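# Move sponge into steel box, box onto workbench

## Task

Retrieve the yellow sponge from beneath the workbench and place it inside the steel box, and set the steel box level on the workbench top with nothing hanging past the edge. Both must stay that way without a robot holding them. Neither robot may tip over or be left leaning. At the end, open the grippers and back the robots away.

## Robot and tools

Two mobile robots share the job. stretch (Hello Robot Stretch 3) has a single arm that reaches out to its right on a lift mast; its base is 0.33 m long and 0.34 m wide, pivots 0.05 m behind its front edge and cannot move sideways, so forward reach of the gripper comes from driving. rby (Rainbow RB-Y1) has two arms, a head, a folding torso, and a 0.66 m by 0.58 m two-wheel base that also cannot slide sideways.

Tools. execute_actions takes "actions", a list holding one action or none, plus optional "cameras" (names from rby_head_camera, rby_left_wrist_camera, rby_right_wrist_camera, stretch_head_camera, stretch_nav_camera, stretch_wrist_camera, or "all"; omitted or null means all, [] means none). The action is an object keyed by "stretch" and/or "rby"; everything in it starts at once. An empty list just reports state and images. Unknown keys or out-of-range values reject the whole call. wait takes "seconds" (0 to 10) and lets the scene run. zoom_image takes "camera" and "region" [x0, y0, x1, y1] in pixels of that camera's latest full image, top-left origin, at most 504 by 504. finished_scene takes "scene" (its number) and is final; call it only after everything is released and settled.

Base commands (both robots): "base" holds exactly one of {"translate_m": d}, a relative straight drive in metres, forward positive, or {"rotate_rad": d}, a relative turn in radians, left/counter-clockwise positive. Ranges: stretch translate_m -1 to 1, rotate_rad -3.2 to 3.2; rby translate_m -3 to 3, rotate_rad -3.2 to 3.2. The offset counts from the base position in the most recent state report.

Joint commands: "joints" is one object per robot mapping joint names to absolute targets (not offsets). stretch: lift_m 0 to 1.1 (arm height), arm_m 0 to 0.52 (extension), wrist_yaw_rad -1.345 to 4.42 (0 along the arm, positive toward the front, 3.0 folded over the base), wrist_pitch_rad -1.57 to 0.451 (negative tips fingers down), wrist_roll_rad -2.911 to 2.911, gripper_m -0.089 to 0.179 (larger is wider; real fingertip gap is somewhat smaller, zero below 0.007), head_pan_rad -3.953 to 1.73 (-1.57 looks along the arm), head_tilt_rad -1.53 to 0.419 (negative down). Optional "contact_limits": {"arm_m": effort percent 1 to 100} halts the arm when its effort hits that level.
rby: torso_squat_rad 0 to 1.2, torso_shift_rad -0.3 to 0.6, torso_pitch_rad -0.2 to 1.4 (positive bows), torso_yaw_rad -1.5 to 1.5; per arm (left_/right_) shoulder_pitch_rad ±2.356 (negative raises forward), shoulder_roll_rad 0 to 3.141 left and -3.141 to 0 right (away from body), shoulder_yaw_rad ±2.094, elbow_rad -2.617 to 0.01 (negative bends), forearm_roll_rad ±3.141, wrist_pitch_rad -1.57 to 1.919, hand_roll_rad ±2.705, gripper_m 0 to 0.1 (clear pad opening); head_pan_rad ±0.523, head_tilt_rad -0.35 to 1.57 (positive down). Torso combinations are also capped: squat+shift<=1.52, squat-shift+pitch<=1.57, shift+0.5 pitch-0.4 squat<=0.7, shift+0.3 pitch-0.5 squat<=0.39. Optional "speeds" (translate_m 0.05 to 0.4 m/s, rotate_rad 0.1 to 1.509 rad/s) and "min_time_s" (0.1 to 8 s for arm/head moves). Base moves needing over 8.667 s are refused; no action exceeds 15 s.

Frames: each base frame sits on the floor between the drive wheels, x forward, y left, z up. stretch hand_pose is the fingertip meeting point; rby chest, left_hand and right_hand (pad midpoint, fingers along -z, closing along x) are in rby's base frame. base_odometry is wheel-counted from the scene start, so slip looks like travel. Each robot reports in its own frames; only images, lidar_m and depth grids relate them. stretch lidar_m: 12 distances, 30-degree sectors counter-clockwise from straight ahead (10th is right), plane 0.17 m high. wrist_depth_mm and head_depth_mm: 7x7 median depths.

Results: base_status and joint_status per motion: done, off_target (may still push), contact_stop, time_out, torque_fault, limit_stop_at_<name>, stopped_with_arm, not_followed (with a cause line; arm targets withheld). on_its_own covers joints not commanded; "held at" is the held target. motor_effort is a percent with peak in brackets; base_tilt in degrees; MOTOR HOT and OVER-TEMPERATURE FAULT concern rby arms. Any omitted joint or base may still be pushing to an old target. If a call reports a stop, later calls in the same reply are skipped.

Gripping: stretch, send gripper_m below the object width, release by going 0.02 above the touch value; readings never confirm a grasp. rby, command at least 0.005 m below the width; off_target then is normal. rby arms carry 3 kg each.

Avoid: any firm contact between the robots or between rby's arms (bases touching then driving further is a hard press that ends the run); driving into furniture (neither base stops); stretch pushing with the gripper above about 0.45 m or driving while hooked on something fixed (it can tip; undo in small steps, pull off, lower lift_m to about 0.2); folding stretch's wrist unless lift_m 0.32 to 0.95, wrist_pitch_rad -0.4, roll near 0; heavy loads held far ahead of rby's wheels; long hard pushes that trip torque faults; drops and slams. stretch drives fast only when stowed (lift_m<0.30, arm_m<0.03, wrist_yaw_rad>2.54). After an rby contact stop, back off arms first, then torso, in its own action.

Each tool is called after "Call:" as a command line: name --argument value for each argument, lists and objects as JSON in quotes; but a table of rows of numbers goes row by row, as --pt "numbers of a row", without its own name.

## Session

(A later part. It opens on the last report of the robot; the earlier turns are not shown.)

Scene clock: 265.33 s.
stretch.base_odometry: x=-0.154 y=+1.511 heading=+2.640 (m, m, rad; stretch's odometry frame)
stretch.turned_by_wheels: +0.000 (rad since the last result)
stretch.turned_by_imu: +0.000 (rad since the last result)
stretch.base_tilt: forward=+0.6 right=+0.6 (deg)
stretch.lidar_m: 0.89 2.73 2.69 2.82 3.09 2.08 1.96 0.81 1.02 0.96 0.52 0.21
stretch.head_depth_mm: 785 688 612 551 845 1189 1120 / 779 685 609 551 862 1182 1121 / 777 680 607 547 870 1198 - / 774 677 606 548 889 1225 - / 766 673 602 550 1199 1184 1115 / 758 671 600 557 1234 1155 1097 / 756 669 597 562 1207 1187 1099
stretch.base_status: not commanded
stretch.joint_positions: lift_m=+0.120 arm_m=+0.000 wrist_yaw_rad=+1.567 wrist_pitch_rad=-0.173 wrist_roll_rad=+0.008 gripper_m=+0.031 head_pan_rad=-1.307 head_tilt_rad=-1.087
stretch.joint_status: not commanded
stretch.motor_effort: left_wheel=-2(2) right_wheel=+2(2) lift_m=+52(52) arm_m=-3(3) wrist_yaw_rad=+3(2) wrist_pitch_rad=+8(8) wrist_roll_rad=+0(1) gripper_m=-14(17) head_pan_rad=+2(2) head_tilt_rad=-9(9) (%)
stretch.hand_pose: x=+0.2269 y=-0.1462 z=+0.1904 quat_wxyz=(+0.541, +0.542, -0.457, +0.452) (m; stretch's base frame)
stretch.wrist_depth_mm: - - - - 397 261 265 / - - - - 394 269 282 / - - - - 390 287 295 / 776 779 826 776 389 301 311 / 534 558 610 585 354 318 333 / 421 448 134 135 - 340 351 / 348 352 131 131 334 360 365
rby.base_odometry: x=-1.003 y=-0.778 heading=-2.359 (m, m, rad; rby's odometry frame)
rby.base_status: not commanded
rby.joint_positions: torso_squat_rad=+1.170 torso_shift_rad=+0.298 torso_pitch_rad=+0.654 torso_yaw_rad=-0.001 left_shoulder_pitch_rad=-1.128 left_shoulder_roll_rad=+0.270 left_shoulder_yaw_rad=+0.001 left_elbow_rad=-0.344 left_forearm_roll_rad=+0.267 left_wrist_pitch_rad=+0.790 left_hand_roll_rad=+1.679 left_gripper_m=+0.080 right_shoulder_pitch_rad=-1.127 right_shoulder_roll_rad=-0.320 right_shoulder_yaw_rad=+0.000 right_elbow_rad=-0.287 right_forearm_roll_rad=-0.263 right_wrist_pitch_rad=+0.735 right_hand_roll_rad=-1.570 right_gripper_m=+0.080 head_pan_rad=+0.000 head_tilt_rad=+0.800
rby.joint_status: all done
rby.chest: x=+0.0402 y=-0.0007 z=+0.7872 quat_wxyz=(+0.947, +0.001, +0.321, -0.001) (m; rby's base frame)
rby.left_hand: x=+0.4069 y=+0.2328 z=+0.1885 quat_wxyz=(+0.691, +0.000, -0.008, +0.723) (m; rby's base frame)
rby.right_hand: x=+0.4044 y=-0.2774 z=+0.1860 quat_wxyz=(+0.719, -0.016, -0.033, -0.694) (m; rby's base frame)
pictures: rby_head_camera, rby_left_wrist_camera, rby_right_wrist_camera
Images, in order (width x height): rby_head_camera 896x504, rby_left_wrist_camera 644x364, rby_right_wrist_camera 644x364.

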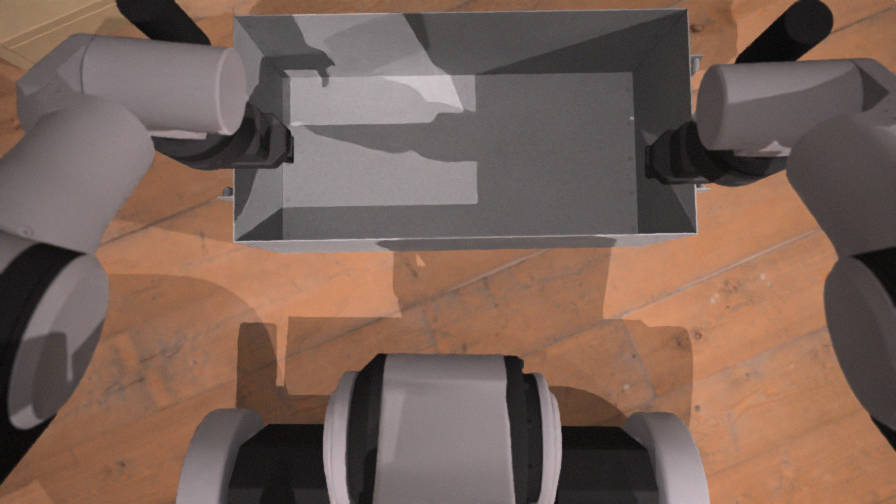

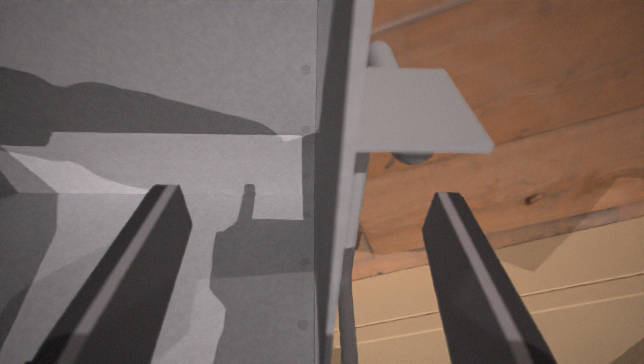

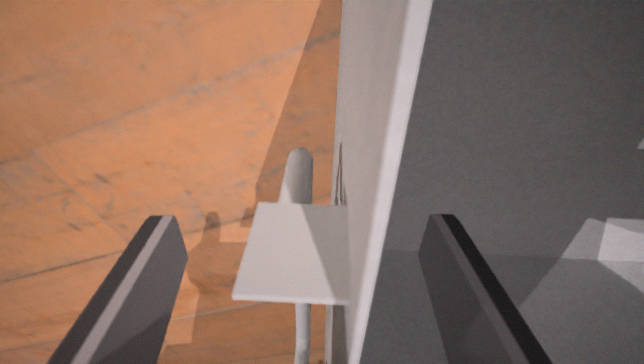

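Call:
execute_actions --actions '[{"rby":{"base":{"translate_m":0.035},"joints":{"left_shoulder_roll_rad":0.288,"right_shoulder_roll_rad":-0.30,"left_hand_roll_rad":1.68,"right_hand_roll_rad":-1.57}}}]' --cameras '["rby_head_camera","rby_left_wrist_camera","rby_right_wrist_camera"]'

Scene clock: 269.47 s.
stretch.base_odometry: x=-0.154 y=+1.511 heading=+2.640 (m, m, rad; stretch's odometry frame)
stretch.turned_by_wheels: +0.000 (rad since the last result)
stretch.turned_by_imu: +0.001 (rad since the last result)
stretch.base_tilt: forward=+0.8 right=+0.3 (deg)
stretch.lidar_m: 0.89 2.74 2.69 4.87 3.08 2.07 1.96 0.81 1.02 0.96 0.52 0.21
stretch.head_depth_mm: 781 692 613 552 841 1186 1129 / 779 686 611 550 861 1190 1121 / 775 678 608 549 870 1206 - / 771 678 606 547 889 1232 - / 765 673 602 551 1205 1180 1113 / 761 670 599 557 1229 1157 1098 / 755 668 598 563 1211 1179 1098
stretch.base_status: not commanded
stretch.joint_positions: lift_m=+0.120 arm_m=+0.000 wrist_yaw_rad=+1.567 wrist_pitch_rad=-0.173 wrist_roll_rad=+0.008 gripper_m=+0.031 head_pan_rad=-1.307 head_tilt_rad=-1.087
stretch.joint_status: not commanded
stretch.motor_effort: left_wheel=-2(2) right_wheel=+2(2) lift_m=+53(52) arm_m=-3(3) wrist_yaw_rad=+2(2) wrist_pitch_rad=+8(9) wrist_roll_rad=+0(0) gripper_m=-16(15) head_pan_rad=+2(2) head_tilt_rad=-9(9) (%)
stretch.hand_pose: x=+0.2269 y=-0.1462 z=+0.1904 quat_wxyz=(+0.541, +0.542, -0.457, +0.452) (m; stretch's base frame)
stretch.wrist_depth_mm: - - - - 403 262 264 / - - - - 393 272 277 / - - - - 392 284 296 / 760 780 804 764 388 302 314 / 549 570 601 609 358 324 330 / 425 445 135 136 - 340 349 / 353 354 131 131 335 363 373
rby.base_odometry: x=-1.028 y=-0.802 heading=-2.358 (m, m, rad; rby's odometry frame)
rby.base_status: done
rby.joint_positions: torso_squat_rad=+1.170 torso_shift_rad=+0.298 torso_pitch_rad=+0.654 torso_yaw_rad=-0.001 left_shoulder_pitch_rad=-1.128 left_shoulder_roll_rad=+0.288 left_shoulder_yaw_rad=+0.001 left_elbow_rad=-0.343 left_forearm_roll_rad=+0.267 left_wrist_pitch_rad=+0.790 left_hand_roll_rad=+1.680 left_gripper_m=+0.080 right_shoulder_pitch_rad=-1.127 right_shoulder_roll_rad=-0.300 right_shoulder_yaw_rad=+0.000 right_elbow_rad=-0.287 right_forearm_roll_rad=-0.263 right_wrist_pitch_rad=+0.735 right_hand_roll_rad=-1.570 right_gripper_m=+0.080 head_pan_rad=+0.000 head_tilt_rad=+0.800
rby.joint_status: all done
rby.chest: x=+0.0403 y=-0.0007 z=+0.7872 quat_wxyz=(+0.947, +0.001, +0.321, -0.001) (m; rby's base frame)
rby.left_hand: x=+0.4104 y=+0.2454 z=+0.1905 quat_wxyz=(+0.688, +0.004, -0.016, +0.725) (m; rby's base frame)
rby.right_hand: x=+0.4006 y=-0.2633 z=+0.1832 quat_wxyz=(+0.722, -0.012, -0.025, -0.692) (m; rby's base frame)
pictures: rby_head_camera, rby_left_wrist_camera, rby_right_wrist_camera
Images, in order (width x height): rby_head_camera 896x504, rby_left_wrist_camera 644x364, rby_right_wrist_camera 644x364.

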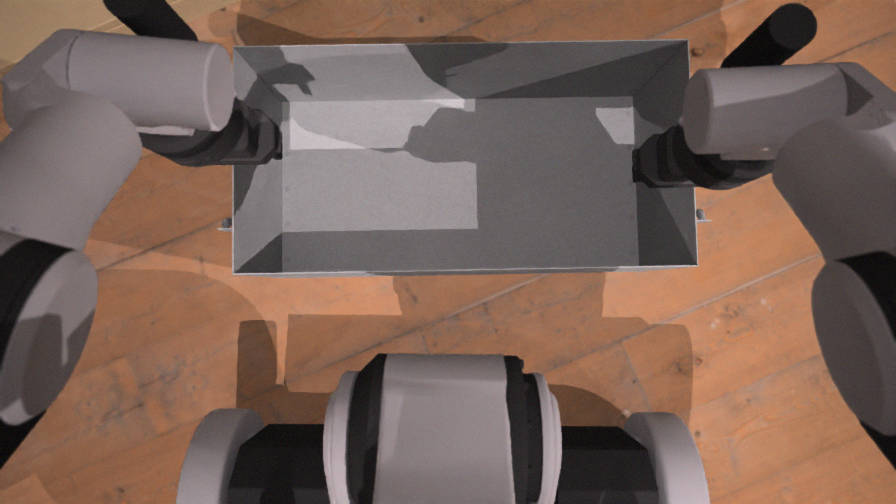

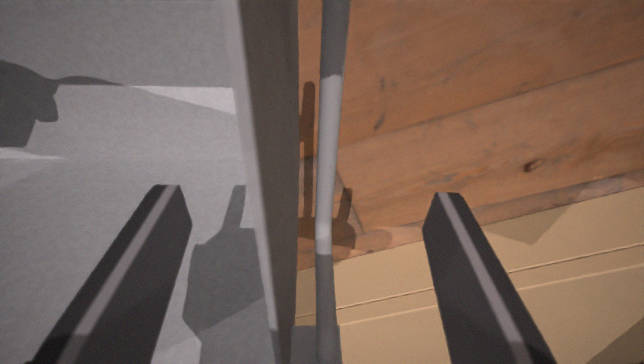

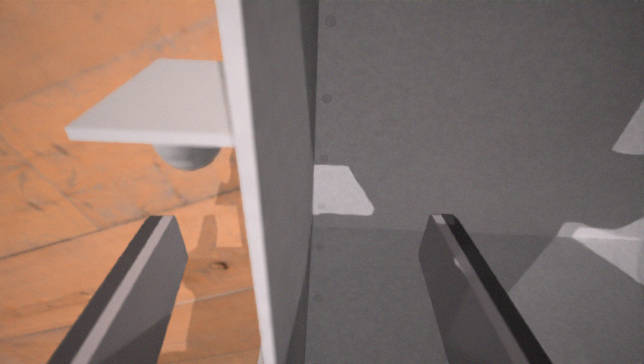

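Call:
execute_actions --actions '[{"rby":{"joints":{"torso_squat_rad":1.185,"right_shoulder_roll_rad":-0.31}}}]' --cameras '[]'

Call:
execute_actions --actions '[{"rby":{"joints":{"left_gripper_m":0,"right_gripper_m":0}}}]' --cameras '["rby_left_wrist_camera","rby_right_wrist_camera"]'

Scene clock: 270.77 s.
stretch.base_odometry: x=-0.154 y=+1.511 heading=+2.640 (m, m, rad; stretch's odometry frame)
stretch.turned_by_wheels: +0.000 (rad since the last result)
stretch.turned_by_imu: +0.000 (rad since the last result)
stretch.base_tilt: forward=+0.9 right=+0.4 (deg)
stretch.lidar_m: 0.89 2.74 2.70 4.87 3.05 2.07 1.96 0.81 1.02 0.96 0.52 0.21
stretch.head_depth_mm: 783 685 614 553 843 1190 1117 / 777 685 611 550 862 1187 1128 / 777 683 608 549 870 1202 - / 772 679 606 546 889 1215 - / 766 676 601 552 1210 1181 1111 / 761 673 599 555 1220 1147 1097 / 754 668 598 560 1212 1178 1099
stretch.base_status: not commanded
stretch.joint_positions: lift_m=+0.120 arm_m=+0.000 wrist_yaw_rad=+1.567 wrist_pitch_rad=-0.173 wrist_roll_rad=+0.008 gripper_m=+0.031 head_pan_rad=-1.307 head_tilt_rad=-1.087
stretch.joint_status: not commanded
stretch.motor_effort: left_wheel=-2(2) right_wheel=+2(2) lift_m=+53(53) arm_m=-3(3) wrist_yaw_rad=+2(3) wrist_pitch_rad=+8(8) wrist_roll_rad=+0(0) gripper_m=-15(15) head_pan_rad=+2(3) head_tilt_rad=-8(9) (%)
stretch.hand_pose: x=+0.2269 y=-0.1462 z=+0.1904 quat_wxyz=(+0.541, +0.542, -0.457, +0.452) (m; stretch's base frame)
stretch.wrist_depth_mm: - - - - 399 263 265 / - - - - 392 274 280 / - - - - 389 288 293 / 745 756 786 785 391 302 312 / 553 560 595 596 353 321 328 / 424 444 135 135 - 341 349 / 354 355 131 132 333 358 370
rby.base_odometry: x=-1.028 y=-0.802 heading=-2.358 (m, m, rad; rby's odometry frame)
rby.base_status: not commanded
rby.joint_positions: torso_squat_rad=+1.185 torso_shift_rad=+0.297 torso_pitch_rad=+0.653 torso_yaw_rad=-0.002 left_shoulder_pitch_rad=-1.128 left_shoulder_roll_rad=+0.288 left_shoulder_yaw_rad=+0.001 left_elbow_rad=-0.343 left_forearm_roll_rad=+0.267 left_wrist_pitch_rad=+0.790 left_hand_roll_rad=+1.680 left_gripper_m=+0.080 right_shoulder_pitch_rad=-1.128 right_shoulder_roll_rad=-0.310 right_shoulder_yaw_rad=+0.000 right_elbow_rad=-0.287 right_forearm_roll_rad=-0.263 right_wrist_pitch_rad=+0.735 right_hand_roll_rad=-1.570 right_gripper_m=+0.080 head_pan_rad=+0.000 head_tilt_rad=+0.800
rby.joint_status: all done
rby.chest: x=+0.0370 y=-0.0006 z=+0.7781 quat_wxyz=(+0.947, +0.000, +0.321, -0.001) (m; rby's base frame)
rby.left_hand: x=+0.4077 y=+0.2453 z=+0.1817 quat_wxyz=(+0.688, +0.003, -0.016, +0.725) (m; rby's base frame)
rby.right_hand: x=+0.4003 y=-0.2703 z=+0.1761 quat_wxyz=(+0.720, -0.013, -0.029, -0.693) (m; rby's base frame)
pictures: none
No camera images: the call's "cameras" was empty. Leave "cameras" out to get every camera's image.

Scene clock: 272.07 s.
stretch.base_odometry: x=-0.154 y=+1.511 heading=+2.640 (m, m, rad; stretch's odometry frame)
stretch.turned_by_wheels: +0.000 (rad since the last result)
stretch.turned_by_imu: +0.000 (rad since the last result)
stretch.base_tilt: forward=+0.6 right=+0.5 (deg)
stretch.lidar_m: 0.89 2.74 2.69 4.84 3.06 2.08 1.96 0.81 1.02 0.96 0.52 0.21
stretch.head_depth_mm: 783 687 612 553 842 1199 1120 / 779 683 609 552 859 1194 1122 / 774 683 607 549 872 1202 - / 771 677 606 546 891 1228 - / 769 677 602 553 1201 1177 1121 / 761 671 598 557 1231 1146 1098 / 758 666 596 563 1214 1186 1091
stretch.base_status: not commanded
stretch.joint_positions: lift_m=+0.120 arm_m=+0.000 wrist_yaw_rad=+1.567 wrist_pitch_rad=-0.173 wrist_roll_rad=+0.008 gripper_m=+0.031 head_pan_rad=-1.307 head_tilt_rad=-1.087
stretch.joint_status: not commanded
stretch.motor_effort: left_wheel=-2(2) right_wheel=+2(2) lift_m=+53(53) arm_m=-3(3) wrist_yaw_rad=+2(3) wrist_pitch_rad=+8(8) wrist_roll_rad=+1(0) gripper_m=-16(16) head_pan_rad=+2(3) head_tilt_rad=-9(9) (%)
stretch.hand_pose: x=+0.2269 y=-0.1462 z=+0.1904 quat_wxyz=(+0.541, +0.542, -0.457, +0.452) (m; stretch's base frame)
stretch.wrist_depth_mm: - - - - 391 263 266 / - - - - 395 271 276 / - - - - 394 289 295 / 753 766 808 768 393 300 314 / 540 566 603 585 355 320 330 / 429 442 134 135 - 339 356 / 352 352 131 131 333 362 365
rby.base_odometry: x=-1.028 y=-0.802 heading=-2.359 (m, m, rad; rby's odometry frame)
rby.base_status: not commanded
rby.joint_positions: torso_squat_rad=+1.185 torso_shift_rad=+0.297 torso_pitch_rad=+0.653 torso_yaw_rad=-0.002 left_shoulder_pitch_rad=-1.129 left_shoulder_roll_rad=+0.283 left_shoulder_yaw_rad=+0.001 left_elbow_rad=-0.344 left_forearm_roll_rad=+0.268 left_wrist_pitch_rad=+0.790 left_hand_roll_rad=+1.680 left_gripper_m=+0.001 right_shoulder_pitch_rad=-1.128 right_shoulder_roll_rad=-0.307 right_shoulder_yaw_rad=+0.000 right_elbow_rad=-0.288 right_forearm_roll_rad=-0.264 right_wrist_pitch_rad=+0.735 right_hand_roll_rad=-1.570 right_gripper_m=+0.004 head_pan_rad=+0.000 head_tilt_rad=+0.800
rby.joint_status: right_gripper_m off_target (ended at +0.004, target +0.000); the others done
rby.chest: x=+0.0370 y=-0.0006 z=+0.7781 quat_wxyz=(+0.947, +0.000, +0.321, -0.001) (m; rby's base frame)
rby.left_hand: x=+0.4079 y=+0.2412 z=+0.1815 quat_wxyz=(+0.689, +0.001, -0.014, +0.725) (m; rby's base frame)
rby.right_hand: x=+0.4005 y=-0.2681 z=+0.1761 quat_wxyz=(+0.721, -0.012, -0.029, -0.693) (m; rby's base frame)
pictures: rby_left_wrist_camera, rby_right_wrist_camera
Images, in order (width x height): rby_left_wrist_camera 644x364, rby_right_wrist_camera 644x364.

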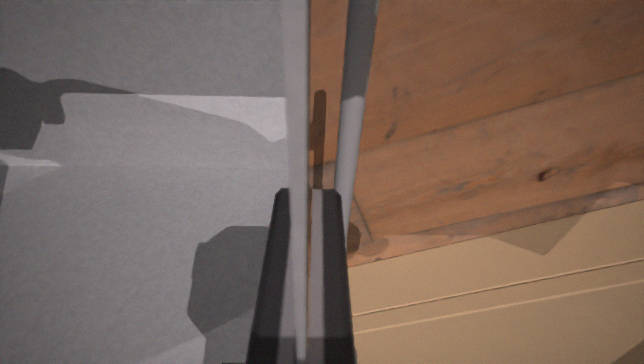

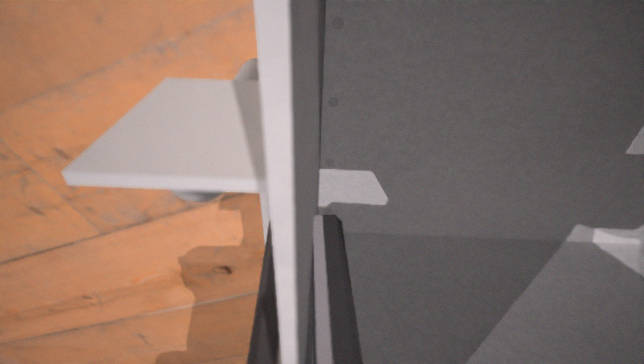

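Call:
execute_actions --actions '[{"rby":{"joints":{"left_gripper_m":0.1,"right_gripper_m":0.1,"torso_squat_rad":0.7}}}]' --cameras '[]'

Call:
execute_actions --actions '[{"rby":{"base":{"translate_m":-0.3},"joints":{"left_shoulder_roll_rad":0.34,"right_shoulder_roll_rad":-0.35,"left_hand_roll_rad":1.96,"right_hand_roll_rad":-1.385}}}]' --cameras '[]'

Call:
execute_actions --actions '[{"rby":{"base":{"rotate_rad":0.29}}}]' --cameras '[]'

Call:
execute_actions --actions '[{"rby":{"base":{"translate_m":0.325}}}]' --cameras '[]'

Call:
execute_actions --actions '[{"rby":{"base":{"rotate_rad":-0.53}}}]' --cameras '[]'

Call:
execute_actions --actions '[{"rby":{"joints":{"torso_squat_rad":1.05}}}]' --cameras '["rby_head_camera","rby_left_wrist_camera","rby_right_wrist_camera"]'

Scene clock: 276.07 s.
stretch.base_odometry: x=-0.154 y=+1.511 heading=+2.640 (m, m, rad; stretch's odometry frame)
stretch.turned_by_wheels: +0.000 (rad since the last result)
stretch.turned_by_imu: +0.001 (rad since the last result)
stretch.base_tilt: forward=+0.6 right=+0.4 (deg)
stretch.lidar_m: 0.89 2.74 2.69 4.86 3.06 2.07 1.96 0.81 1.02 0.95 0.53 0.21
stretch.head_depth_mm: 786 685 613 553 841 1188 1118 / 779 683 611 552 862 1192 1116 / 773 681 607 548 869 1214 - / 771 675 607 545 890 1223 - / 766 673 600 550 1204 1182 1114 / 761 669 600 558 1226 1148 1090 / 759 667 597 561 1211 1185 1097
stretch.base_status: not commanded
stretch.joint_positions: lift_m=+0.120 arm_m=+0.000 wrist_yaw_rad=+1.567 wrist_pitch_rad=-0.173 wrist_roll_rad=+0.008 gripper_m=+0.031 head_pan_rad=-1.307 head_tilt_rad=-1.087
stretch.joint_status: not commanded
stretch.motor_effort: left_wheel=-2(2) right_wheel=+2(2) lift_m=+53(52) arm_m=-3(3) wrist_yaw_rad=+2(2) wrist_pitch_rad=+8(8) wrist_roll_rad=+0(0) gripper_m=-16(15) head_pan_rad=+3(3) head_tilt_rad=-9(9) (%)
stretch.hand_pose: x=+0.2269 y=-0.1462 z=+0.1904 quat_wxyz=(+0.541, +0.542, -0.457, +0.452) (m; stretch's base frame)
stretch.wrist_depth_mm: - - - - 390 262 265 / - - - - 388 277 282 / - - - - 388 286 297 / 740 773 829 759 391 304 312 / 538 553 605 595 355 320 331 / 423 439 134 135 - 336 353 / 351 349 131 131 338 360 373
rby.base_odometry: x=-1.028 y=-0.802 heading=-2.358 (m, m, rad; rby's odometry frame)
rby.base_status: not commanded
rby.joint_positions: torso_squat_rad=+0.700 torso_shift_rad=+0.298 torso_pitch_rad=+0.654 torso_yaw_rad=-0.001 left_shoulder_pitch_rad=-1.128 left_shoulder_roll_rad=+0.288 left_shoulder_yaw_rad=+0.001 left_elbow_rad=-0.344 left_forearm_roll_rad=+0.267 left_wrist_pitch_rad=+0.790 left_hand_roll_rad=+1.680 left_gripper_m=+0.099 right_shoulder_pitch_rad=-1.127 right_shoulder_roll_rad=-0.310 right_shoulder_yaw_rad=+0.000 right_elbow_rad=-0.287 right_forearm_roll_rad=-0.263 right_wrist_pitch_rad=+0.735 right_hand_roll_rad=-1.570 right_gripper_m=+0.100 head_pan_rad=+0.000 head_tilt_rad=+0.800
rby.joint_status: all done
rby.chest: x=+0.1171 y=-0.0009 z=+1.0380 quat_wxyz=(+0.947, +0.000, +0.321, -0.001) (m; rby's base frame)
rby.left_hand: x=+0.4874 y=+0.2449 z=+0.4413 quat_wxyz=(+0.688, +0.004, -0.016, +0.725) (m; rby's base frame)
rby.right_hand: x=+0.4795 y=-0.2705 z=+0.4354 quat_wxyz=(+0.720, -0.014, -0.029, -0.693) (m; rby's base frame)
pictures: none
No camera images: the call's "cameras" was empty. Leave "cameras" out to get every camera's image.

Scene clock: 278.33 s.
stretch.base_odometry: x=-0.154 y=+1.511 heading=+2.640 (m, m, rad; stretch's odometry frame)
stretch.turned_by_wheels: +0.000 (rad since the last result)
stretch.turned_by_imu: +0.000 (rad since the last result)
stretch.base_tilt: forward=+0.6 right=+0.4 (deg)
stretch.lidar_m: 0.89 2.74 2.67 2.74 3.08 2.07 1.96 0.81 1.02 0.96 0.52 0.21
stretch.head_depth_mm: 785 689 613 550 845 1182 1123 / 778 685 610 550 860 1192 1125 / 774 684 606 549 871 1202 - / 772 677 604 547 892 1226 - / 764 675 601 552 1206 1182 1110 / 761 669 600 556 1221 1152 1096 / 758 666 596 561 1220 1182 1098
stretch.base_status: not commanded
stretch.joint_positions: lift_m=+0.120 arm_m=+0.000 wrist_yaw_rad=+1.567 wrist_pitch_rad=-0.173 wrist_roll_rad=+0.008 gripper_m=+0.031 head_pan_rad=-1.307 head_tilt_rad=-1.087
stretch.joint_status: not commanded
stretch.motor_effort: left_wheel=-2(2) right_wheel=+2(2) lift_m=+52(52) arm_m=-3(3) wrist_yaw_rad=+3(2) wrist_pitch_rad=+8(8) wrist_roll_rad=+0(0) gripper_m=-15(16) head_pan_rad=+2(2) head_tilt_rad=-8(9) (%)
stretch.hand_pose: x=+0.2269 y=-0.1462 z=+0.1904 quat_wxyz=(+0.541, +0.542, -0.457, +0.452) (m; stretch's base frame)
stretch.wrist_depth_mm: - - - - 391 263 267 / - - - - 395 273 277 / - - - - 393 284 293 / 741 774 825 774 389 302 311 / 543 566 612 590 353 319 331 / 427 445 134 135 - 341 352 / 355 352 131 131 337 360 373
rby.base_odometry: x=-0.815 y=-0.591 heading=-2.358 (m, m, rad; rby's odometry frame)
rby.base_status: done
rby.joint_positions: torso_squat_rad=+0.700 torso_shift_rad=+0.298 torso_pitch_rad=+0.654 torso_yaw_rad=-0.001 left_shoulder_pitch_rad=-1.128 left_shoulder_roll_rad=+0.340 left_shoulder_yaw_rad=+0.001 left_elbow_rad=-0.343 left_forearm_roll_rad=+0.267 left_wrist_pitch_rad=+0.790 left_hand_roll_rad=+1.960 left_gripper_m=+0.099 right_shoulder_pitch_rad=-1.127 right_shoulder_roll_rad=-0.350 right_shoulder_yaw_rad=+0.000 right_elbow_rad=-0.287 right_forearm_roll_rad=-0.263 right_wrist_pitch_rad=+0.735 right_hand_roll_rad=-1.385 right_gripper_m=+0.100 head_pan_rad=+0.000 head_tilt_rad=+0.800
rby.joint_status: all done
rby.chest: x=+0.1171 y=-0.0009 z=+1.0380 quat_wxyz=(+0.947, +0.001, +0.321, -0.001) (m; rby's base frame)
rby.left_hand: x=+0.4969 y=+0.2815 z=+0.4486 quat_wxyz=(+0.571, +0.008, -0.039, +0.820) (m; rby's base frame)
rby.right_hand: x=+0.4864 y=-0.2986 z=+0.4414 quat_wxyz=(+0.775, -0.026, -0.043, -0.629) (m; rby's base frame)
pictures: none
No camera images: the call's "cameras" was empty. Leave "cameras" out to get every camera's image.

Scene clock: 280.20 s.
stretch.base_odometry: x=-0.154 y=+1.511 heading=+2.640 (m, m, rad; stretch's odometry frame)
stretch.turned_by_wheels: +0.000 (rad since the last result)
stretch.turned_by_imu: +0.000 (rad since the last result)
stretch.base_tilt: forward=+0.7 right=+0.2 (deg)
stretch.lidar_m: 0.89 2.73 2.66 2.66 3.05 2.07 1.96 0.81 1.02 0.96 0.52 0.21
stretch.head_depth_mm: 785 684 615 553 842 1189 1114 / 782 686 610 551 863 1188 1121 / 777 684 607 549 869 1203 - / 773 680 605 546 888 1231 - / 764 674 602 553 1206 1181 1107 / 762 671 600 557 1222 1153 1094 / 756 667 596 562 1212 1188 1097
stretch.base_status: not commanded
stretch.joint_positions: lift_m=+0.120 arm_m=+0.000 wrist_yaw_rad=+1.567 wrist_pitch_rad=-0.173 wrist_roll_rad=+0.008 gripper_m=+0.031 head_pan_rad=-1.307 head_tilt_rad=-1.087
stretch.joint_status: not commanded
stretch.motor_effort: left_wheel=-2(2) right_wheel=+2(2) lift_m=+52(52) arm_m=-3(3) wrist_yaw_rad=+1(2) wrist_pitch_rad=+9(8) wrist_roll_rad=+0(0) gripper_m=-15(16) head_pan_rad=+3(2) head_tilt_rad=-9(9) (%)
stretch.hand_pose: x=+0.2269 y=-0.1462 z=+0.1904 quat_wxyz=(+0.541, +0.542, -0.457, +0.452) (m; stretch's base frame)
stretch.wrist_depth_mm: - - - - 399 262 264 / - - - - 391 274 278 / - - - - 394 287 296 / 748 802 817 778 390 301 311 / 551 554 607 596 351 323 331 / 428 440 134 135 - 339 350 / 352 356 131 131 336 360 371
rby.base_odometry: x=-0.815 y=-0.591 heading=-2.069 (m, m, rad; rby's odometry frame)
rby.base_status: done
rby.joint_positions: torso_squat_rad=+0.700 torso_shift_rad=+0.298 torso_pitch_rad=+0.654 torso_yaw_rad=-0.001 left_shoulder_pitch_rad=-1.128 left_shoulder_roll_rad=+0.340 left_shoulder_yaw_rad=+0.001 left_elbow_rad=-0.343 left_forearm_roll_rad=+0.267 left_wrist_pitch_rad=+0.790 left_hand_roll_rad=+1.960 left_gripper_m=+0.099 right_shoulder_pitch_rad=-1.127 right_shoulder_roll_rad=-0.350 right_shoulder_yaw_rad=+0.000 right_elbow_rad=-0.287 right_forearm_roll_rad=-0.263 right_wrist_pitch_rad=+0.735 right_hand_roll_rad=-1.385 right_gripper_m=+0.100 head_pan_rad=+0.000 head_tilt_rad=+0.800
rby.joint_status: not commanded
rby.chest: x=+0.1171 y=-0.0009 z=+1.0380 quat_wxyz=(+0.947, +0.000, +0.321, -0.001) (m; rby's base frame)
rby.left_hand: x=+0.4969 y=+0.2815 z=+0.4486 quat_wxyz=(+0.571, +0.008, -0.039, +0.820) (m; rby's base frame)
rby.right_hand: x=+0.4864 y=-0.2986 z=+0.4414 quat_wxyz=(+0.775, -0.026, -0.043, -0.629) (m; rby's base frame)
pictures: none
No camera images: the call's "cameras" was empty. Leave "cameras" out to get every camera's image.

Scene clock: 282.43 s.
stretch.base_odometry: x=-0.154 y=+1.511 heading=+2.640 (m, m, rad; stretch's odometry frame)
stretch.turned_by_wheels: +0.000 (rad since the last result)
stretch.turned_by_imu: +0.000 (rad since the last result)
stretch.base_tilt: forward=+0.6 right=+0.3 (deg)
stretch.lidar_m: 0.89 2.74 2.74 4.86 3.07 2.07 1.96 0.81 1.02 0.96 0.52 0.21
stretch.head_depth_mm: 783 691 615 554 839 1192 1117 / 781 687 609 549 861 1189 1116 / 777 678 608 549 869 1198 - / 773 677 604 546 889 1220 - / 767 673 601 552 1210 1178 1115 / 758 672 599 555 1229 1157 1102 / 755 668 596 562 1215 1184 1091
stretch.base_status: not commanded
stretch.joint_positions: lift_m=+0.120 arm_m=+0.000 wrist_yaw_rad=+1.567 wrist_pitch_rad=-0.173 wrist_roll_rad=+0.008 gripper_m=+0.031 head_pan_rad=-1.307 head_tilt_rad=-1.087
stretch.joint_status: not commanded
stretch.motor_effort: left_wheel=-2(2) right_wheel=+2(2) lift_m=+53(52) arm_m=-3(3) wrist_yaw_rad=+1(3) wrist_pitch_rad=+8(8) wrist_roll_rad=+0(0) gripper_m=-16(15) head_pan_rad=+2(3) head_tilt_rad=-9(9) (%)
stretch.hand_pose: x=+0.2269 y=-0.1462 z=+0.1904 quat_wxyz=(+0.541, +0.542, -0.457, +0.452) (m; stretch's base frame)
stretch.wrist_depth_mm: - - - - 393 259 265 / - - - - 390 272 276 / - - - - 388 287 295 / 772 772 820 773 392 301 314 / 543 558 613 588 360 320 331 / 429 444 135 135 - 338 355 / 356 350 131 131 338 363 372
rby.base_odometry: x=-0.971 y=-0.876 heading=-2.069 (m, m, rad; rby's odometry frame)
rby.base_status: done
rby.joint_positions: torso_squat_rad=+0.700 torso_shift_rad=+0.298 torso_pitch_rad=+0.654 torso_yaw_rad=-0.001 left_shoulder_pitch_rad=-1.128 left_shoulder_roll_rad=+0.340 left_shoulder_yaw_rad=+0.001 left_elbow_rad=-0.343 left_forearm_roll_rad=+0.267 left_wrist_pitch_rad=+0.790 left_hand_roll_rad=+1.960 left_gripper_m=+0.099 right_shoulder_pitch_rad=-1.127 right_shoulder_roll_rad=-0.350 right_shoulder_yaw_rad=+0.000 right_elbow_rad=-0.287 right_forearm_roll_rad=-0.263 right_wrist_pitch_rad=+0.735 right_hand_roll_rad=-1.385 right_gripper_m=+0.100 head_pan_rad=+0.000 head_tilt_rad=+0.800
rby.joint_status: not commanded
rby.chest: x=+0.1171 y=-0.0009 z=+1.0380 quat_wxyz=(+0.947, +0.001, +0.321, -0.001) (m; rby's base frame)
rby.left_hand: x=+0.4970 y=+0.2814 z=+0.4485 quat_wxyz=(+0.571, +0.008, -0.039, +0.820) (m; rby's base frame)
rby.right_hand: x=+0.4865 y=-0.2986 z=+0.4414 quat_wxyz=(+0.775, -0.026, -0.043, -0.629) (m; rby's base frame)
pictures: none
No camera images: the call's "cameras" was empty. Leave "cameras" out to get every camera's image.

Scene clock: 284.83 s.
stretch.base_odometry: x=-0.154 y=+1.511 heading=+2.640 (m, m, rad; stretch's odometry frame)
stretch.turned_by_wheels: +0.000 (rad since the last result)
stretch.turned_by_imu: +0.000 (rad since the last result)
stretch.base_tilt: forward=+0.6 right=+0.3 (deg)
stretch.lidar_m: 0.89 2.74 2.78 4.85 3.09 2.07 1.96 0.81 1.02 0.96 0.52 0.21
stretch.head_depth_mm: 782 690 613 554 845 1187 1119 / 784 685 610 551 862 1192 1123 / 775 683 607 549 875 1204 - / 773 678 606 546 891 1228 - / 765 674 602 552 1207 1180 1120 / 763 668 601 558 1230 1154 1099 / 759 666 598 562 1217 1179 1098
stretch.base_status: not commanded
stretch.joint_positions: lift_m=+0.120 arm_m=+0.000 wrist_yaw_rad=+1.567 wrist_pitch_rad=-0.173 wrist_roll_rad=+0.008 gripper_m=+0.031 head_pan_rad=-1.307 head_tilt_rad=-1.087
stretch.joint_status: not commanded
stretch.motor_effort: left_wheel=-2(2) right_wheel=+2(2) lift_m=+53(53) arm_m=-3(3) wrist_yaw_rad=+2(3) wrist_pitch_rad=+8(8) wrist_roll_rad=+0(0) gripper_m=-16(15) head_pan_rad=+2(2) head_tilt_rad=-9(9) (%)
stretch.hand_pose: x=+0.2269 y=-0.1462 z=+0.1904 quat_wxyz=(+0.541, +0.542, -0.457, +0.452) (m; stretch's base frame)
stretch.wrist_depth_mm: - - - - 395 264 266 / - - - - 393 271 282 / - - - - 392 285 295 / 760 780 810 768 392 301 311 / 554 564 597 598 358 320 331 / 430 439 134 135 - 339 355 / 351 345 131 131 339 360 372
rby.base_odometry: x=-0.970 y=-0.876 heading=-2.598 (m, m, rad; rby's odometry frame)
rby.base_status: done
rby.joint_positions: torso_squat_rad=+0.700 torso_shift_rad=+0.298 torso_pitch_rad=+0.654 torso_yaw_rad=-0.001 left_shoulder_pitch_rad=-1.128 left_shoulder_roll_rad=+0.340 left_shoulder_yaw_rad=+0.001 left_elbow_rad=-0.343 left_forearm_roll_rad=+0.267 left_wrist_pitch_rad=+0.790 left_hand_roll_rad=+1.960 left_gripper_m=+0.099 right_shoulder_pitch_rad=-1.127 right_shoulder_roll_rad=-0.350 right_shoulder_yaw_rad=+0.000 right_elbow_rad=-0.287 right_forearm_roll_rad=-0.263 right_wrist_pitch_rad=+0.735 right_hand_roll_rad=-1.385 right_gripper_m=+0.100 head_pan_rad=+0.000 head_tilt_rad=+0.800
rby.joint_status: not commanded
rby.chest: x=+0.1171 y=-0.0010 z=+1.0380 quat_wxyz=(+0.947, +0.001, +0.321, -0.001) (m; rby's base frame)
rby.left_hand: x=+0.4970 y=+0.2814 z=+0.4486 quat_wxyz=(+0.571, +0.008, -0.039, +0.820) (m; rby's base frame)
rby.right_hand: x=+0.4865 y=-0.2986 z=+0.4414 quat_wxyz=(+0.775, -0.026, -0.043, -0.629) (m; rby's base frame)
pictures: none
No camera images: the call's "cameras" was empty. Leave "cameras" out to get every camera's image.

Scene clock: 286.77 s.
stretch.base_odometry: x=-0.154 y=+1.511 heading=+2.640 (m, m, rad; stretch's odometry frame)
stretch.turned_by_wheels: +0.000 (rad since the last result)
stretch.turned_by_imu: +0.000 (rad since the last result)
stretch.base_tilt: forward=+0.8 right=+0.3 (deg)
stretch.lidar_m: 0.89 2.74 2.78 4.86 3.07 2.08 1.96 0.81 1.02 0.96 0.53 0.21
stretch.head_depth_mm: 783 687 614 555 845 1186 1120 / 777 686 612 550 860 1186 1120 / 774 682 608 549 868 1206 - / 775 677 603 549 893 1227 - / 762 673 603 552 1205 1176 1114 / 759 672 600 558 1227 1146 1098 / 759 670 597 562 1214 1189 1097
stretch.base_status: not commanded
stretch.joint_positions: lift_m=+0.120 arm_m=+0.000 wrist_yaw_rad=+1.567 wrist_pitch_rad=-0.173 wrist_roll_rad=+0.008 gripper_m=+0.031 head_pan_rad=-1.307 head_tilt_rad=-1.087
stretch.joint_status: not commanded
stretch.motor_effort: left_wheel=-2(2) right_wheel=+2(2) lift_m=+53(53) arm_m=-3(3) wrist_yaw_rad=+3(2) wrist_pitch_rad=+8(8) wrist_roll_rad=+0(0) gripper_m=-15(14) head_pan_rad=+3(2) head_tilt_rad=-9(9) (%)
stretch.hand_pose: x=+0.2269 y=-0.1462 z=+0.1904 quat_wxyz=(+0.541, +0.542, -0.457, +0.452) (m; stretch's base frame)
stretch.wrist_depth_mm: - - - - 393 261 267 / - - - - 394 271 277 / - - - - 391 284 294 / 741 773 804 753 390 302 309 / 548 561 592 584 355 322 330 / 432 438 134 135 - 341 351 / 353 350 131 131 339 358 373
rby.base_odometry: x=-0.970 y=-0.876 heading=-2.598 (m, m, rad; rby's odometry frame)
rby.base_status: not commanded
rby.joint_positions: torso_squat_rad=+1.050 torso_shift_rad=+0.298 torso_pitch_rad=+0.654 torso_yaw_rad=-0.001 left_shoulder_pitch_rad=-1.128 left_shoulder_roll_rad=+0.340 left_shoulder_yaw_rad=+0.001 left_elbow_rad=-0.343 left_forearm_roll_rad=+0.267 left_wrist_pitch_rad=+0.790 left_hand_roll_rad=+1.960 left_gripper_m=+0.099 right_shoulder_pitch_rad=-1.127 right_shoulder_roll_rad=-0.350 right_shoulder_yaw_rad=+0.000 right_elbow_rad=-0.287 right_forearm_roll_rad=-0.263 right_wrist_pitch_rad=+0.735 right_hand_roll_rad=-1.385 right_gripper_m=+0.100 head_pan_rad=+0.000 head_tilt_rad=+0.800
rby.joint_status: all done
rby.chest: x=+0.0623 y=-0.0008 z=+0.8591 quat_wxyz=(+0.947, +0.001, +0.321, -0.001) (m; rby's base frame)
rby.left_hand: x=+0.4421 y=+0.2816 z=+0.2697 quat_wxyz=(+0.571, +0.008, -0.039, +0.820) (m; rby's base frame)
rby.right_hand: x=+0.4316 y=-0.2985 z=+0.2625 quat_wxyz=(+0.775, -0.026, -0.043, -0.629) (m; rby's base frame)
pictures: rby_head_camera, rby_left_wrist_camera, rby_right_wrist_camera
Images, in order (width x height): rby_head_camera 896x504, rby_left_wrist_camera 644x364, rby_right_wrist_camera 644x364.

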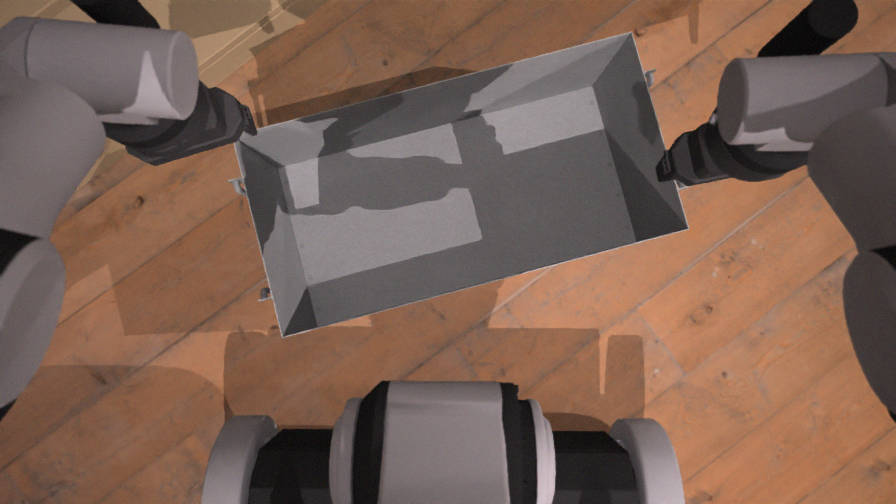

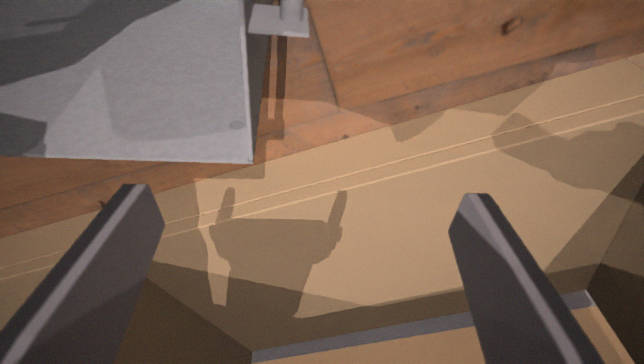

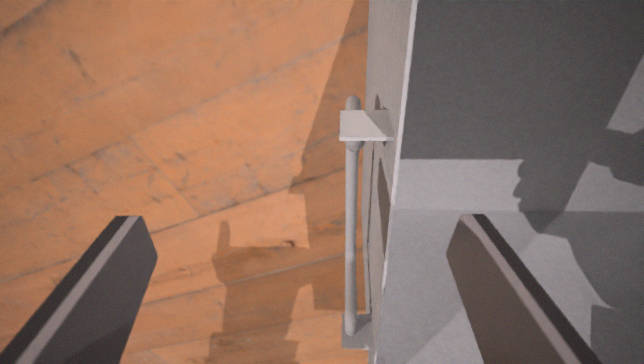

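Call:
execute_actions --actions '[{"rby":{"joints":{"left_shoulder_pitch_rad":-1.03,"left_elbow_rad":-0.48,"left_wrist_pitch_rad":0.83,"left_hand_roll_rad":1.87,"left_shoulder_roll_rad":0.31,"right_hand_roll_rad":-1.35,"torso_squat_rad":1.12},"min_time_s":1.5}}]' --cameras '["rby_head_camera","rby_left_wrist_camera","rby_right_wrist_camera"]'

Scene clock: 289.37 s.
stretch.base_odometry: x=-0.154 y=+1.511 heading=+2.640 (m, m, rad; stretch's odometry frame)
stretch.turned_by_wheels: +0.000 (rad since the last result)
stretch.turned_by_imu: +0.000 (rad since the last result)
stretch.base_tilt: forward=+0.7 right=+0.4 (deg)
stretch.lidar_m: 0.89 2.74 2.78 4.88 3.05 2.08 1.96 0.81 1.02 0.96 0.52 0.21
stretch.head_depth_mm: 785 691 612 553 841 1192 1118 / 780 683 611 550 865 1198 1120 / 776 681 608 548 871 1202 - / 772 679 605 546 891 1221 - / 766 678 602 553 1211 1177 1123 / 760 670 598 556 1224 1149 1100 / 756 667 595 561 1207 1189 1097
stretch.base_status: not commanded
stretch.joint_positions: lift_m=+0.120 arm_m=+0.000 wrist_yaw_rad=+1.567 wrist_pitch_rad=-0.173 wrist_roll_rad=+0.008 gripper_m=+0.031 head_pan_rad=-1.307 head_tilt_rad=-1.087
stretch.joint_status: not commanded
stretch.motor_effort: left_wheel=-2(2) right_wheel=+2(2) lift_m=+53(52) arm_m=-3(3) wrist_yaw_rad=+2(2) wrist_pitch_rad=+8(8) wrist_roll_rad=+1(0) gripper_m=-14(16) head_pan_rad=+2(3) head_tilt_rad=-9(9) (%)
stretch.hand_pose: x=+0.2269 y=-0.1462 z=+0.1904 quat_wxyz=(+0.541, +0.542, -0.457, +0.452) (m; stretch's base frame)
stretch.wrist_depth_mm: - - - - 397 261 266 / - - - - 393 272 278 / - - - - 391 287 293 / 754 781 804 772 391 303 309 / 542 553 606 588 354 316 335 / 432 440 134 136 - 339 357 / 352 350 132 132 339 362 371
rby.base_odometry: x=-0.970 y=-0.876 heading=-2.598 (m, m, rad; rby's odometry frame)
rby.base_status: not commanded
rby.joint_positions: torso_squat_rad=+1.120 torso_shift_rad=+0.298 torso_pitch_rad=+0.654 torso_yaw_rad=-0.001 left_shoulder_pitch_rad=-1.030 left_shoulder_roll_rad=+0.310 left_shoulder_yaw_rad=+0.001 left_elbow_rad=-0.480 left_forearm_roll_rad=+0.267 left_wrist_pitch_rad=+0.830 left_hand_roll_rad=+1.870 left_gripper_m=+0.099 right_shoulder_pitch_rad=-1.127 right_shoulder_roll_rad=-0.350 right_shoulder_yaw_rad=+0.000 right_elbow_rad=-0.287 right_forearm_roll_rad=-0.263 right_wrist_pitch_rad=+0.735 right_hand_roll_rad=-1.350 right_gripper_m=+0.100 head_pan_rad=+0.000 head_tilt_rad=+0.800
rby.joint_status: all done
rby.chest: x=+0.0496 y=-0.0007 z=+0.8177 quat_wxyz=(+0.947, +0.001, +0.321, -0.001) (m; rby's base frame)
rby.left_hand: x=+0.4086 y=+0.2646 z=+0.2175 quat_wxyz=(+0.614, +0.004, -0.022, +0.789) (m; rby's base frame)
rby.right_hand: x=+0.4189 y=-0.2984 z=+0.2211 quat_wxyz=(+0.786, -0.027, -0.042, -0.616) (m; rby's base frame)
pictures: rby_head_camera, rby_left_wrist_camera, rby_right_wrist_camera
Images, in order (width x height): rby_head_camera 896x504, rby_left_wrist_camera 644x364, rby_right_wrist_camera 644x364.

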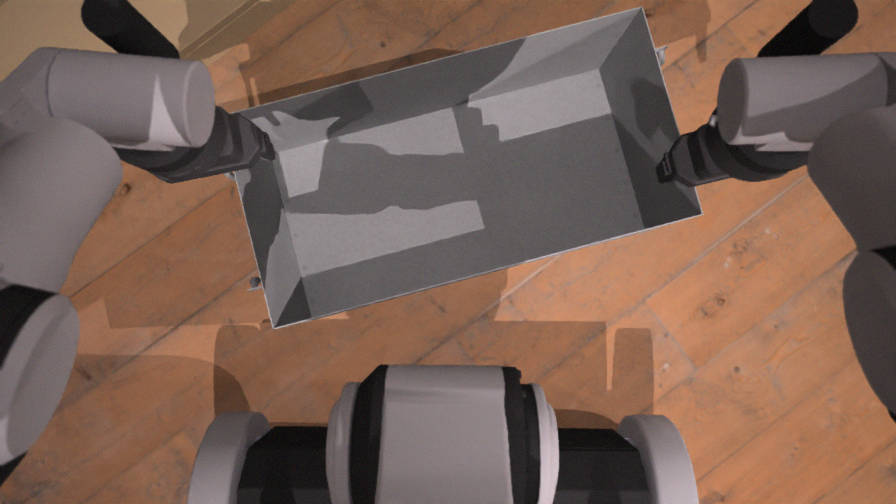

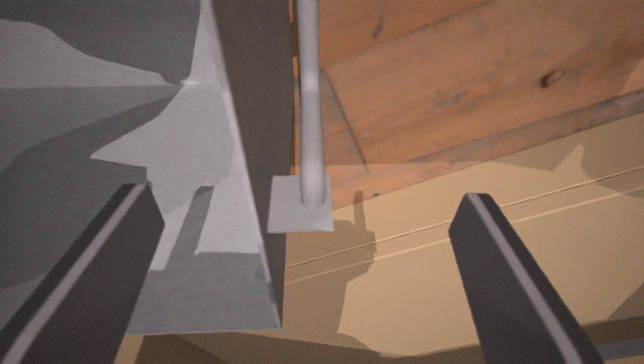

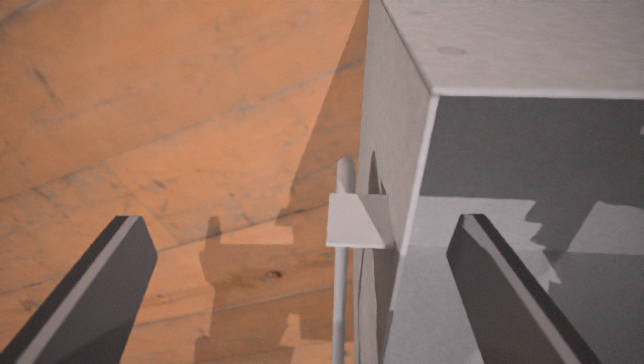

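Call:
execute_actions --actions '[{"rby":{"joints":{"torso_squat_rad":1.19,"right_shoulder_roll_rad":-0.36}}}]' --cameras '["rby_left_wrist_camera","rby_right_wrist_camera"]'

Call:
execute_actions --actions '[{"rby":{"joints":{"left_gripper_m":0,"right_gripper_m":0}}}]' --cameras '["rby_left_wrist_camera","rby_right_wrist_camera"]'

Scene clock: 290.77 s.
stretch.base_odometry: x=-0.154 y=+1.511 heading=+2.640 (m, m, rad; stretch's odometry frame)
stretch.turned_by_wheels: +0.000 (rad since the last result)
stretch.turned_by_imu: +0.000 (rad since the last result)
stretch.base_tilt: forward=+0.6 right=+0.3 (deg)
stretch.lidar_m: 0.89 2.73 2.70 4.88 3.09 2.08 1.96 0.81 1.02 0.96 0.52 0.21
stretch.head_depth_mm: 786 689 613 553 846 1196 1121 / 781 683 610 549 859 1195 1121 / 777 681 608 547 869 1197 - / 769 679 603 546 887 1231 - / 763 674 602 552 1206 1181 1112 / 762 672 598 556 1224 1157 1095 / 757 668 597 560 1214 1184 1103
stretch.base_status: not commanded
stretch.joint_positions: lift_m=+0.120 arm_m=+0.000 wrist_yaw_rad=+1.567 wrist_pitch_rad=-0.173 wrist_roll_rad=+0.008 gripper_m=+0.031 head_pan_rad=-1.307 head_tilt_rad=-1.087
stretch.joint_status: not commanded
stretch.motor_effort: left_wheel=-2(2) right_wheel=+2(2) lift_m=+52(52) arm_m=-3(3) wrist_yaw_rad=+3(2) wrist_pitch_rad=+8(9) wrist_roll_rad=+0(0) gripper_m=-16(16) head_pan_rad=+3(2) head_tilt_rad=-9(8) (%)
stretch.hand_pose: x=+0.2269 y=-0.1462 z=+0.1904 quat_wxyz=(+0.541, +0.542, -0.457, +0.452) (m; stretch's base frame)
stretch.wrist_depth_mm: - - - - 397 261 264 / - - - - 395 272 279 / - - - - 393 284 292 / 752 768 828 775 395 301 313 / 547 560 601 584 357 321 332 / 424 449 134 135 - 336 353 / 351 351 131 131 339 357 371
rby.base_odometry: x=-0.970 y=-0.876 heading=-2.598 (m, m, rad; rby's odometry frame)
rby.base_status: not commanded
rby.joint_positions: torso_squat_rad=+1.190 torso_shift_rad=+0.297 torso_pitch_rad=+0.652 torso_yaw_rad=-0.001 left_shoulder_pitch_rad=-1.031 left_shoulder_roll_rad=+0.310 left_shoulder_yaw_rad=+0.001 left_elbow_rad=-0.481 left_forearm_roll_rad=+0.267 left_wrist_pitch_rad=+0.831 left_hand_roll_rad=+1.870 left_gripper_m=+0.099 right_shoulder_pitch_rad=-1.127 right_shoulder_roll_rad=-0.360 right_shoulder_yaw_rad=+0.000 right_elbow_rad=-0.287 right_forearm_roll_rad=-0.263 right_wrist_pitch_rad=+0.735 right_hand_roll_rad=-1.350 right_gripper_m=+0.100 head_pan_rad=+0.000 head_tilt_rad=+0.800
rby.joint_status: all done
rby.chest: x=+0.0360 y=-0.0008 z=+0.7751 quat_wxyz=(+0.947, +0.001, +0.320, -0.001) (m; rby's base frame)
rby.left_hand: x=+0.3963 y=+0.2645 z=+0.1756 quat_wxyz=(+0.614, +0.003, -0.022, +0.789) (m; rby's base frame)
rby.right_hand: x=+0.4077 y=-0.3052 z=+0.1804 quat_wxyz=(+0.785, -0.029, -0.046, -0.617) (m; rby's base frame)
pictures: rby_left_wrist_camera, rby_right_wrist_camera
Images, in order (width x height): rby_left_wrist_camera 644x364, rby_right_wrist_camera 644x364.

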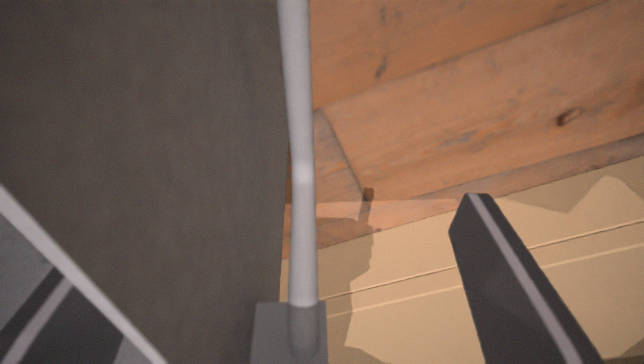

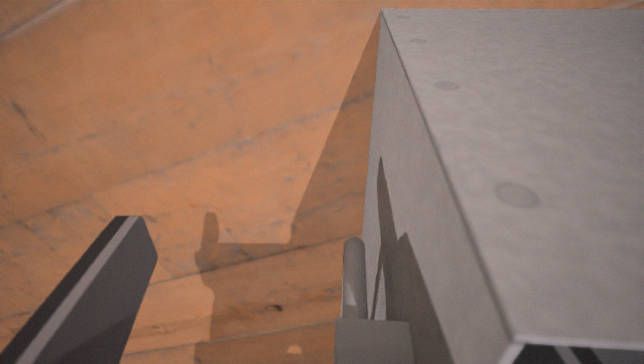

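Scene clock: 292.23 s.
stretch.base_odometry: x=-0.154 y=+1.511 heading=+2.640 (m, m, rad; stretch's odometry frame)
stretch.turned_by_wheels: +0.000 (rad since the last result)
stretch.turned_by_imu: +0.000 (rad since the last result)
stretch.base_tilt: forward=+0.6 right=+0.4 (deg)
stretch.lidar_m: 0.89 2.74 2.75 4.87 3.06 2.07 1.96 0.81 1.02 0.96 0.52 0.21
stretch.head_depth_mm: 782 691 614 552 846 1192 1120 / 780 683 609 550 863 1189 1115 / 773 681 607 549 872 1208 - / 773 677 605 548 888 1229 - / 767 674 602 553 1208 1177 1112 / 761 671 598 557 1224 1153 1100 / 757 665 598 561 1218 1189 1104
stretch.base_status: not commanded
stretch.joint_positions: lift_m=+0.120 arm_m=+0.000 wrist_yaw_rad=+1.567 wrist_pitch_rad=-0.173 wrist_roll_rad=+0.008 gripper_m=+0.031 head_pan_rad=-1.307 head_tilt_rad=-1.087
stretch.joint_status: not commanded
stretch.motor_effort: left_wheel=-2(2) right_wheel=+2(2) lift_m=+52(52) arm_m=-3(3) wrist_yaw_rad=+2(2) wrist_pitch_rad=+8(8) wrist_roll_rad=+0(1) gripper_m=-16(16) head_pan_rad=+3(2) head_tilt_rad=-9(9) (%)
stretch.hand_pose: x=+0.2269 y=-0.1462 z=+0.1904 quat_wxyz=(+0.541, +0.542, -0.457, +0.452) (m; stretch's base frame)
stretch.wrist_depth_mm: - - - - 394 261 262 / - - - - 395 275 283 / - - - - 392 287 295 / 738 783 796 765 384 300 313 / 539 556 587 586 357 317 331 / 424 444 134 135 - 339 353 / 352 350 131 131 338 368 371
rby.base_odometry: x=-0.970 y=-0.876 heading=-2.598 (m, m, rad; rby's odometry frame)
rby.base_status: not commanded
rby.joint_positions: torso_squat_rad=+1.190 torso_shift_rad=+0.297 torso_pitch_rad=+0.653 torso_yaw_rad=-0.001 left_shoulder_pitch_rad=-1.034 left_shoulder_roll_rad=+0.302 left_shoulder_yaw_rad=+0.001 left_elbow_rad=-0.483 left_forearm_roll_rad=+0.269 left_wrist_pitch_rad=+0.830 left_hand_roll_rad=+1.870 left_gripper_m=+0.021 right_shoulder_pitch_rad=-1.129 right_shoulder_roll_rad=-0.348 right_shoulder_yaw_rad=+0.000 right_elbow_rad=-0.288 right_forearm_roll_rad=-0.265 right_wrist_pitch_rad=+0.735 right_hand_roll_rad=-1.350 right_gripper_m=+0.024 head_pan_rad=+0.000 head_tilt_rad=+0.800
rby.joint_status: left_gripper_m off_target (ended at +0.021, target +0.000); right_gripper_m off_target (ended at +0.024, target +0.000)
rby.chest: x=+0.0362 y=-0.0008 z=+0.7750 quat_wxyz=(+0.947, +0.001, +0.321, +0.000) (m; rby's base frame)
rby.left_hand: x=+0.3979 y=+0.2572 z=+0.1757 quat_wxyz=(+0.615, -0.001, -0.019, +0.788) (m; rby's base frame)
rby.right_hand: x=+0.4072 y=-0.2957 z=+0.1788 quat_wxyz=(+0.786, -0.024, -0.042, -0.616) (m; rby's base frame)
pictures: rby_left_wrist_camera, rby_right_wrist_camera
Images, in order (width x height): rby_left_wrist_camera 644x364, rby_right_wrist_camera 644x364.

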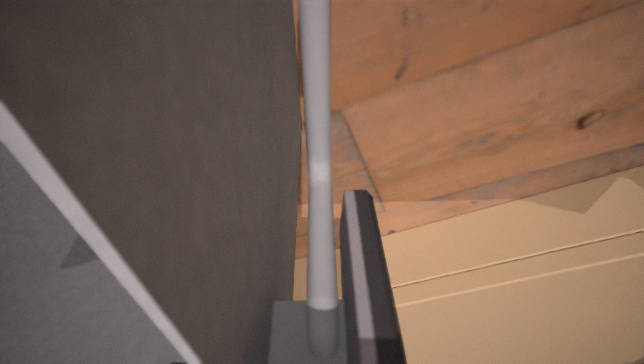

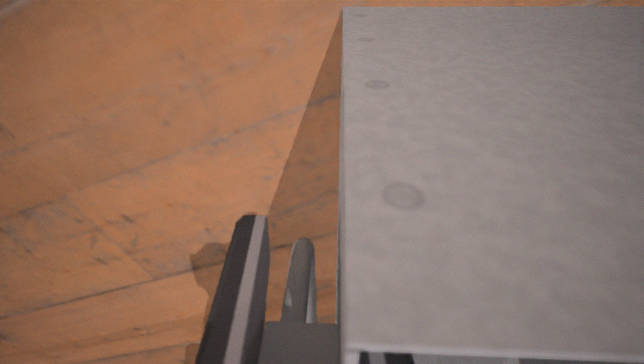

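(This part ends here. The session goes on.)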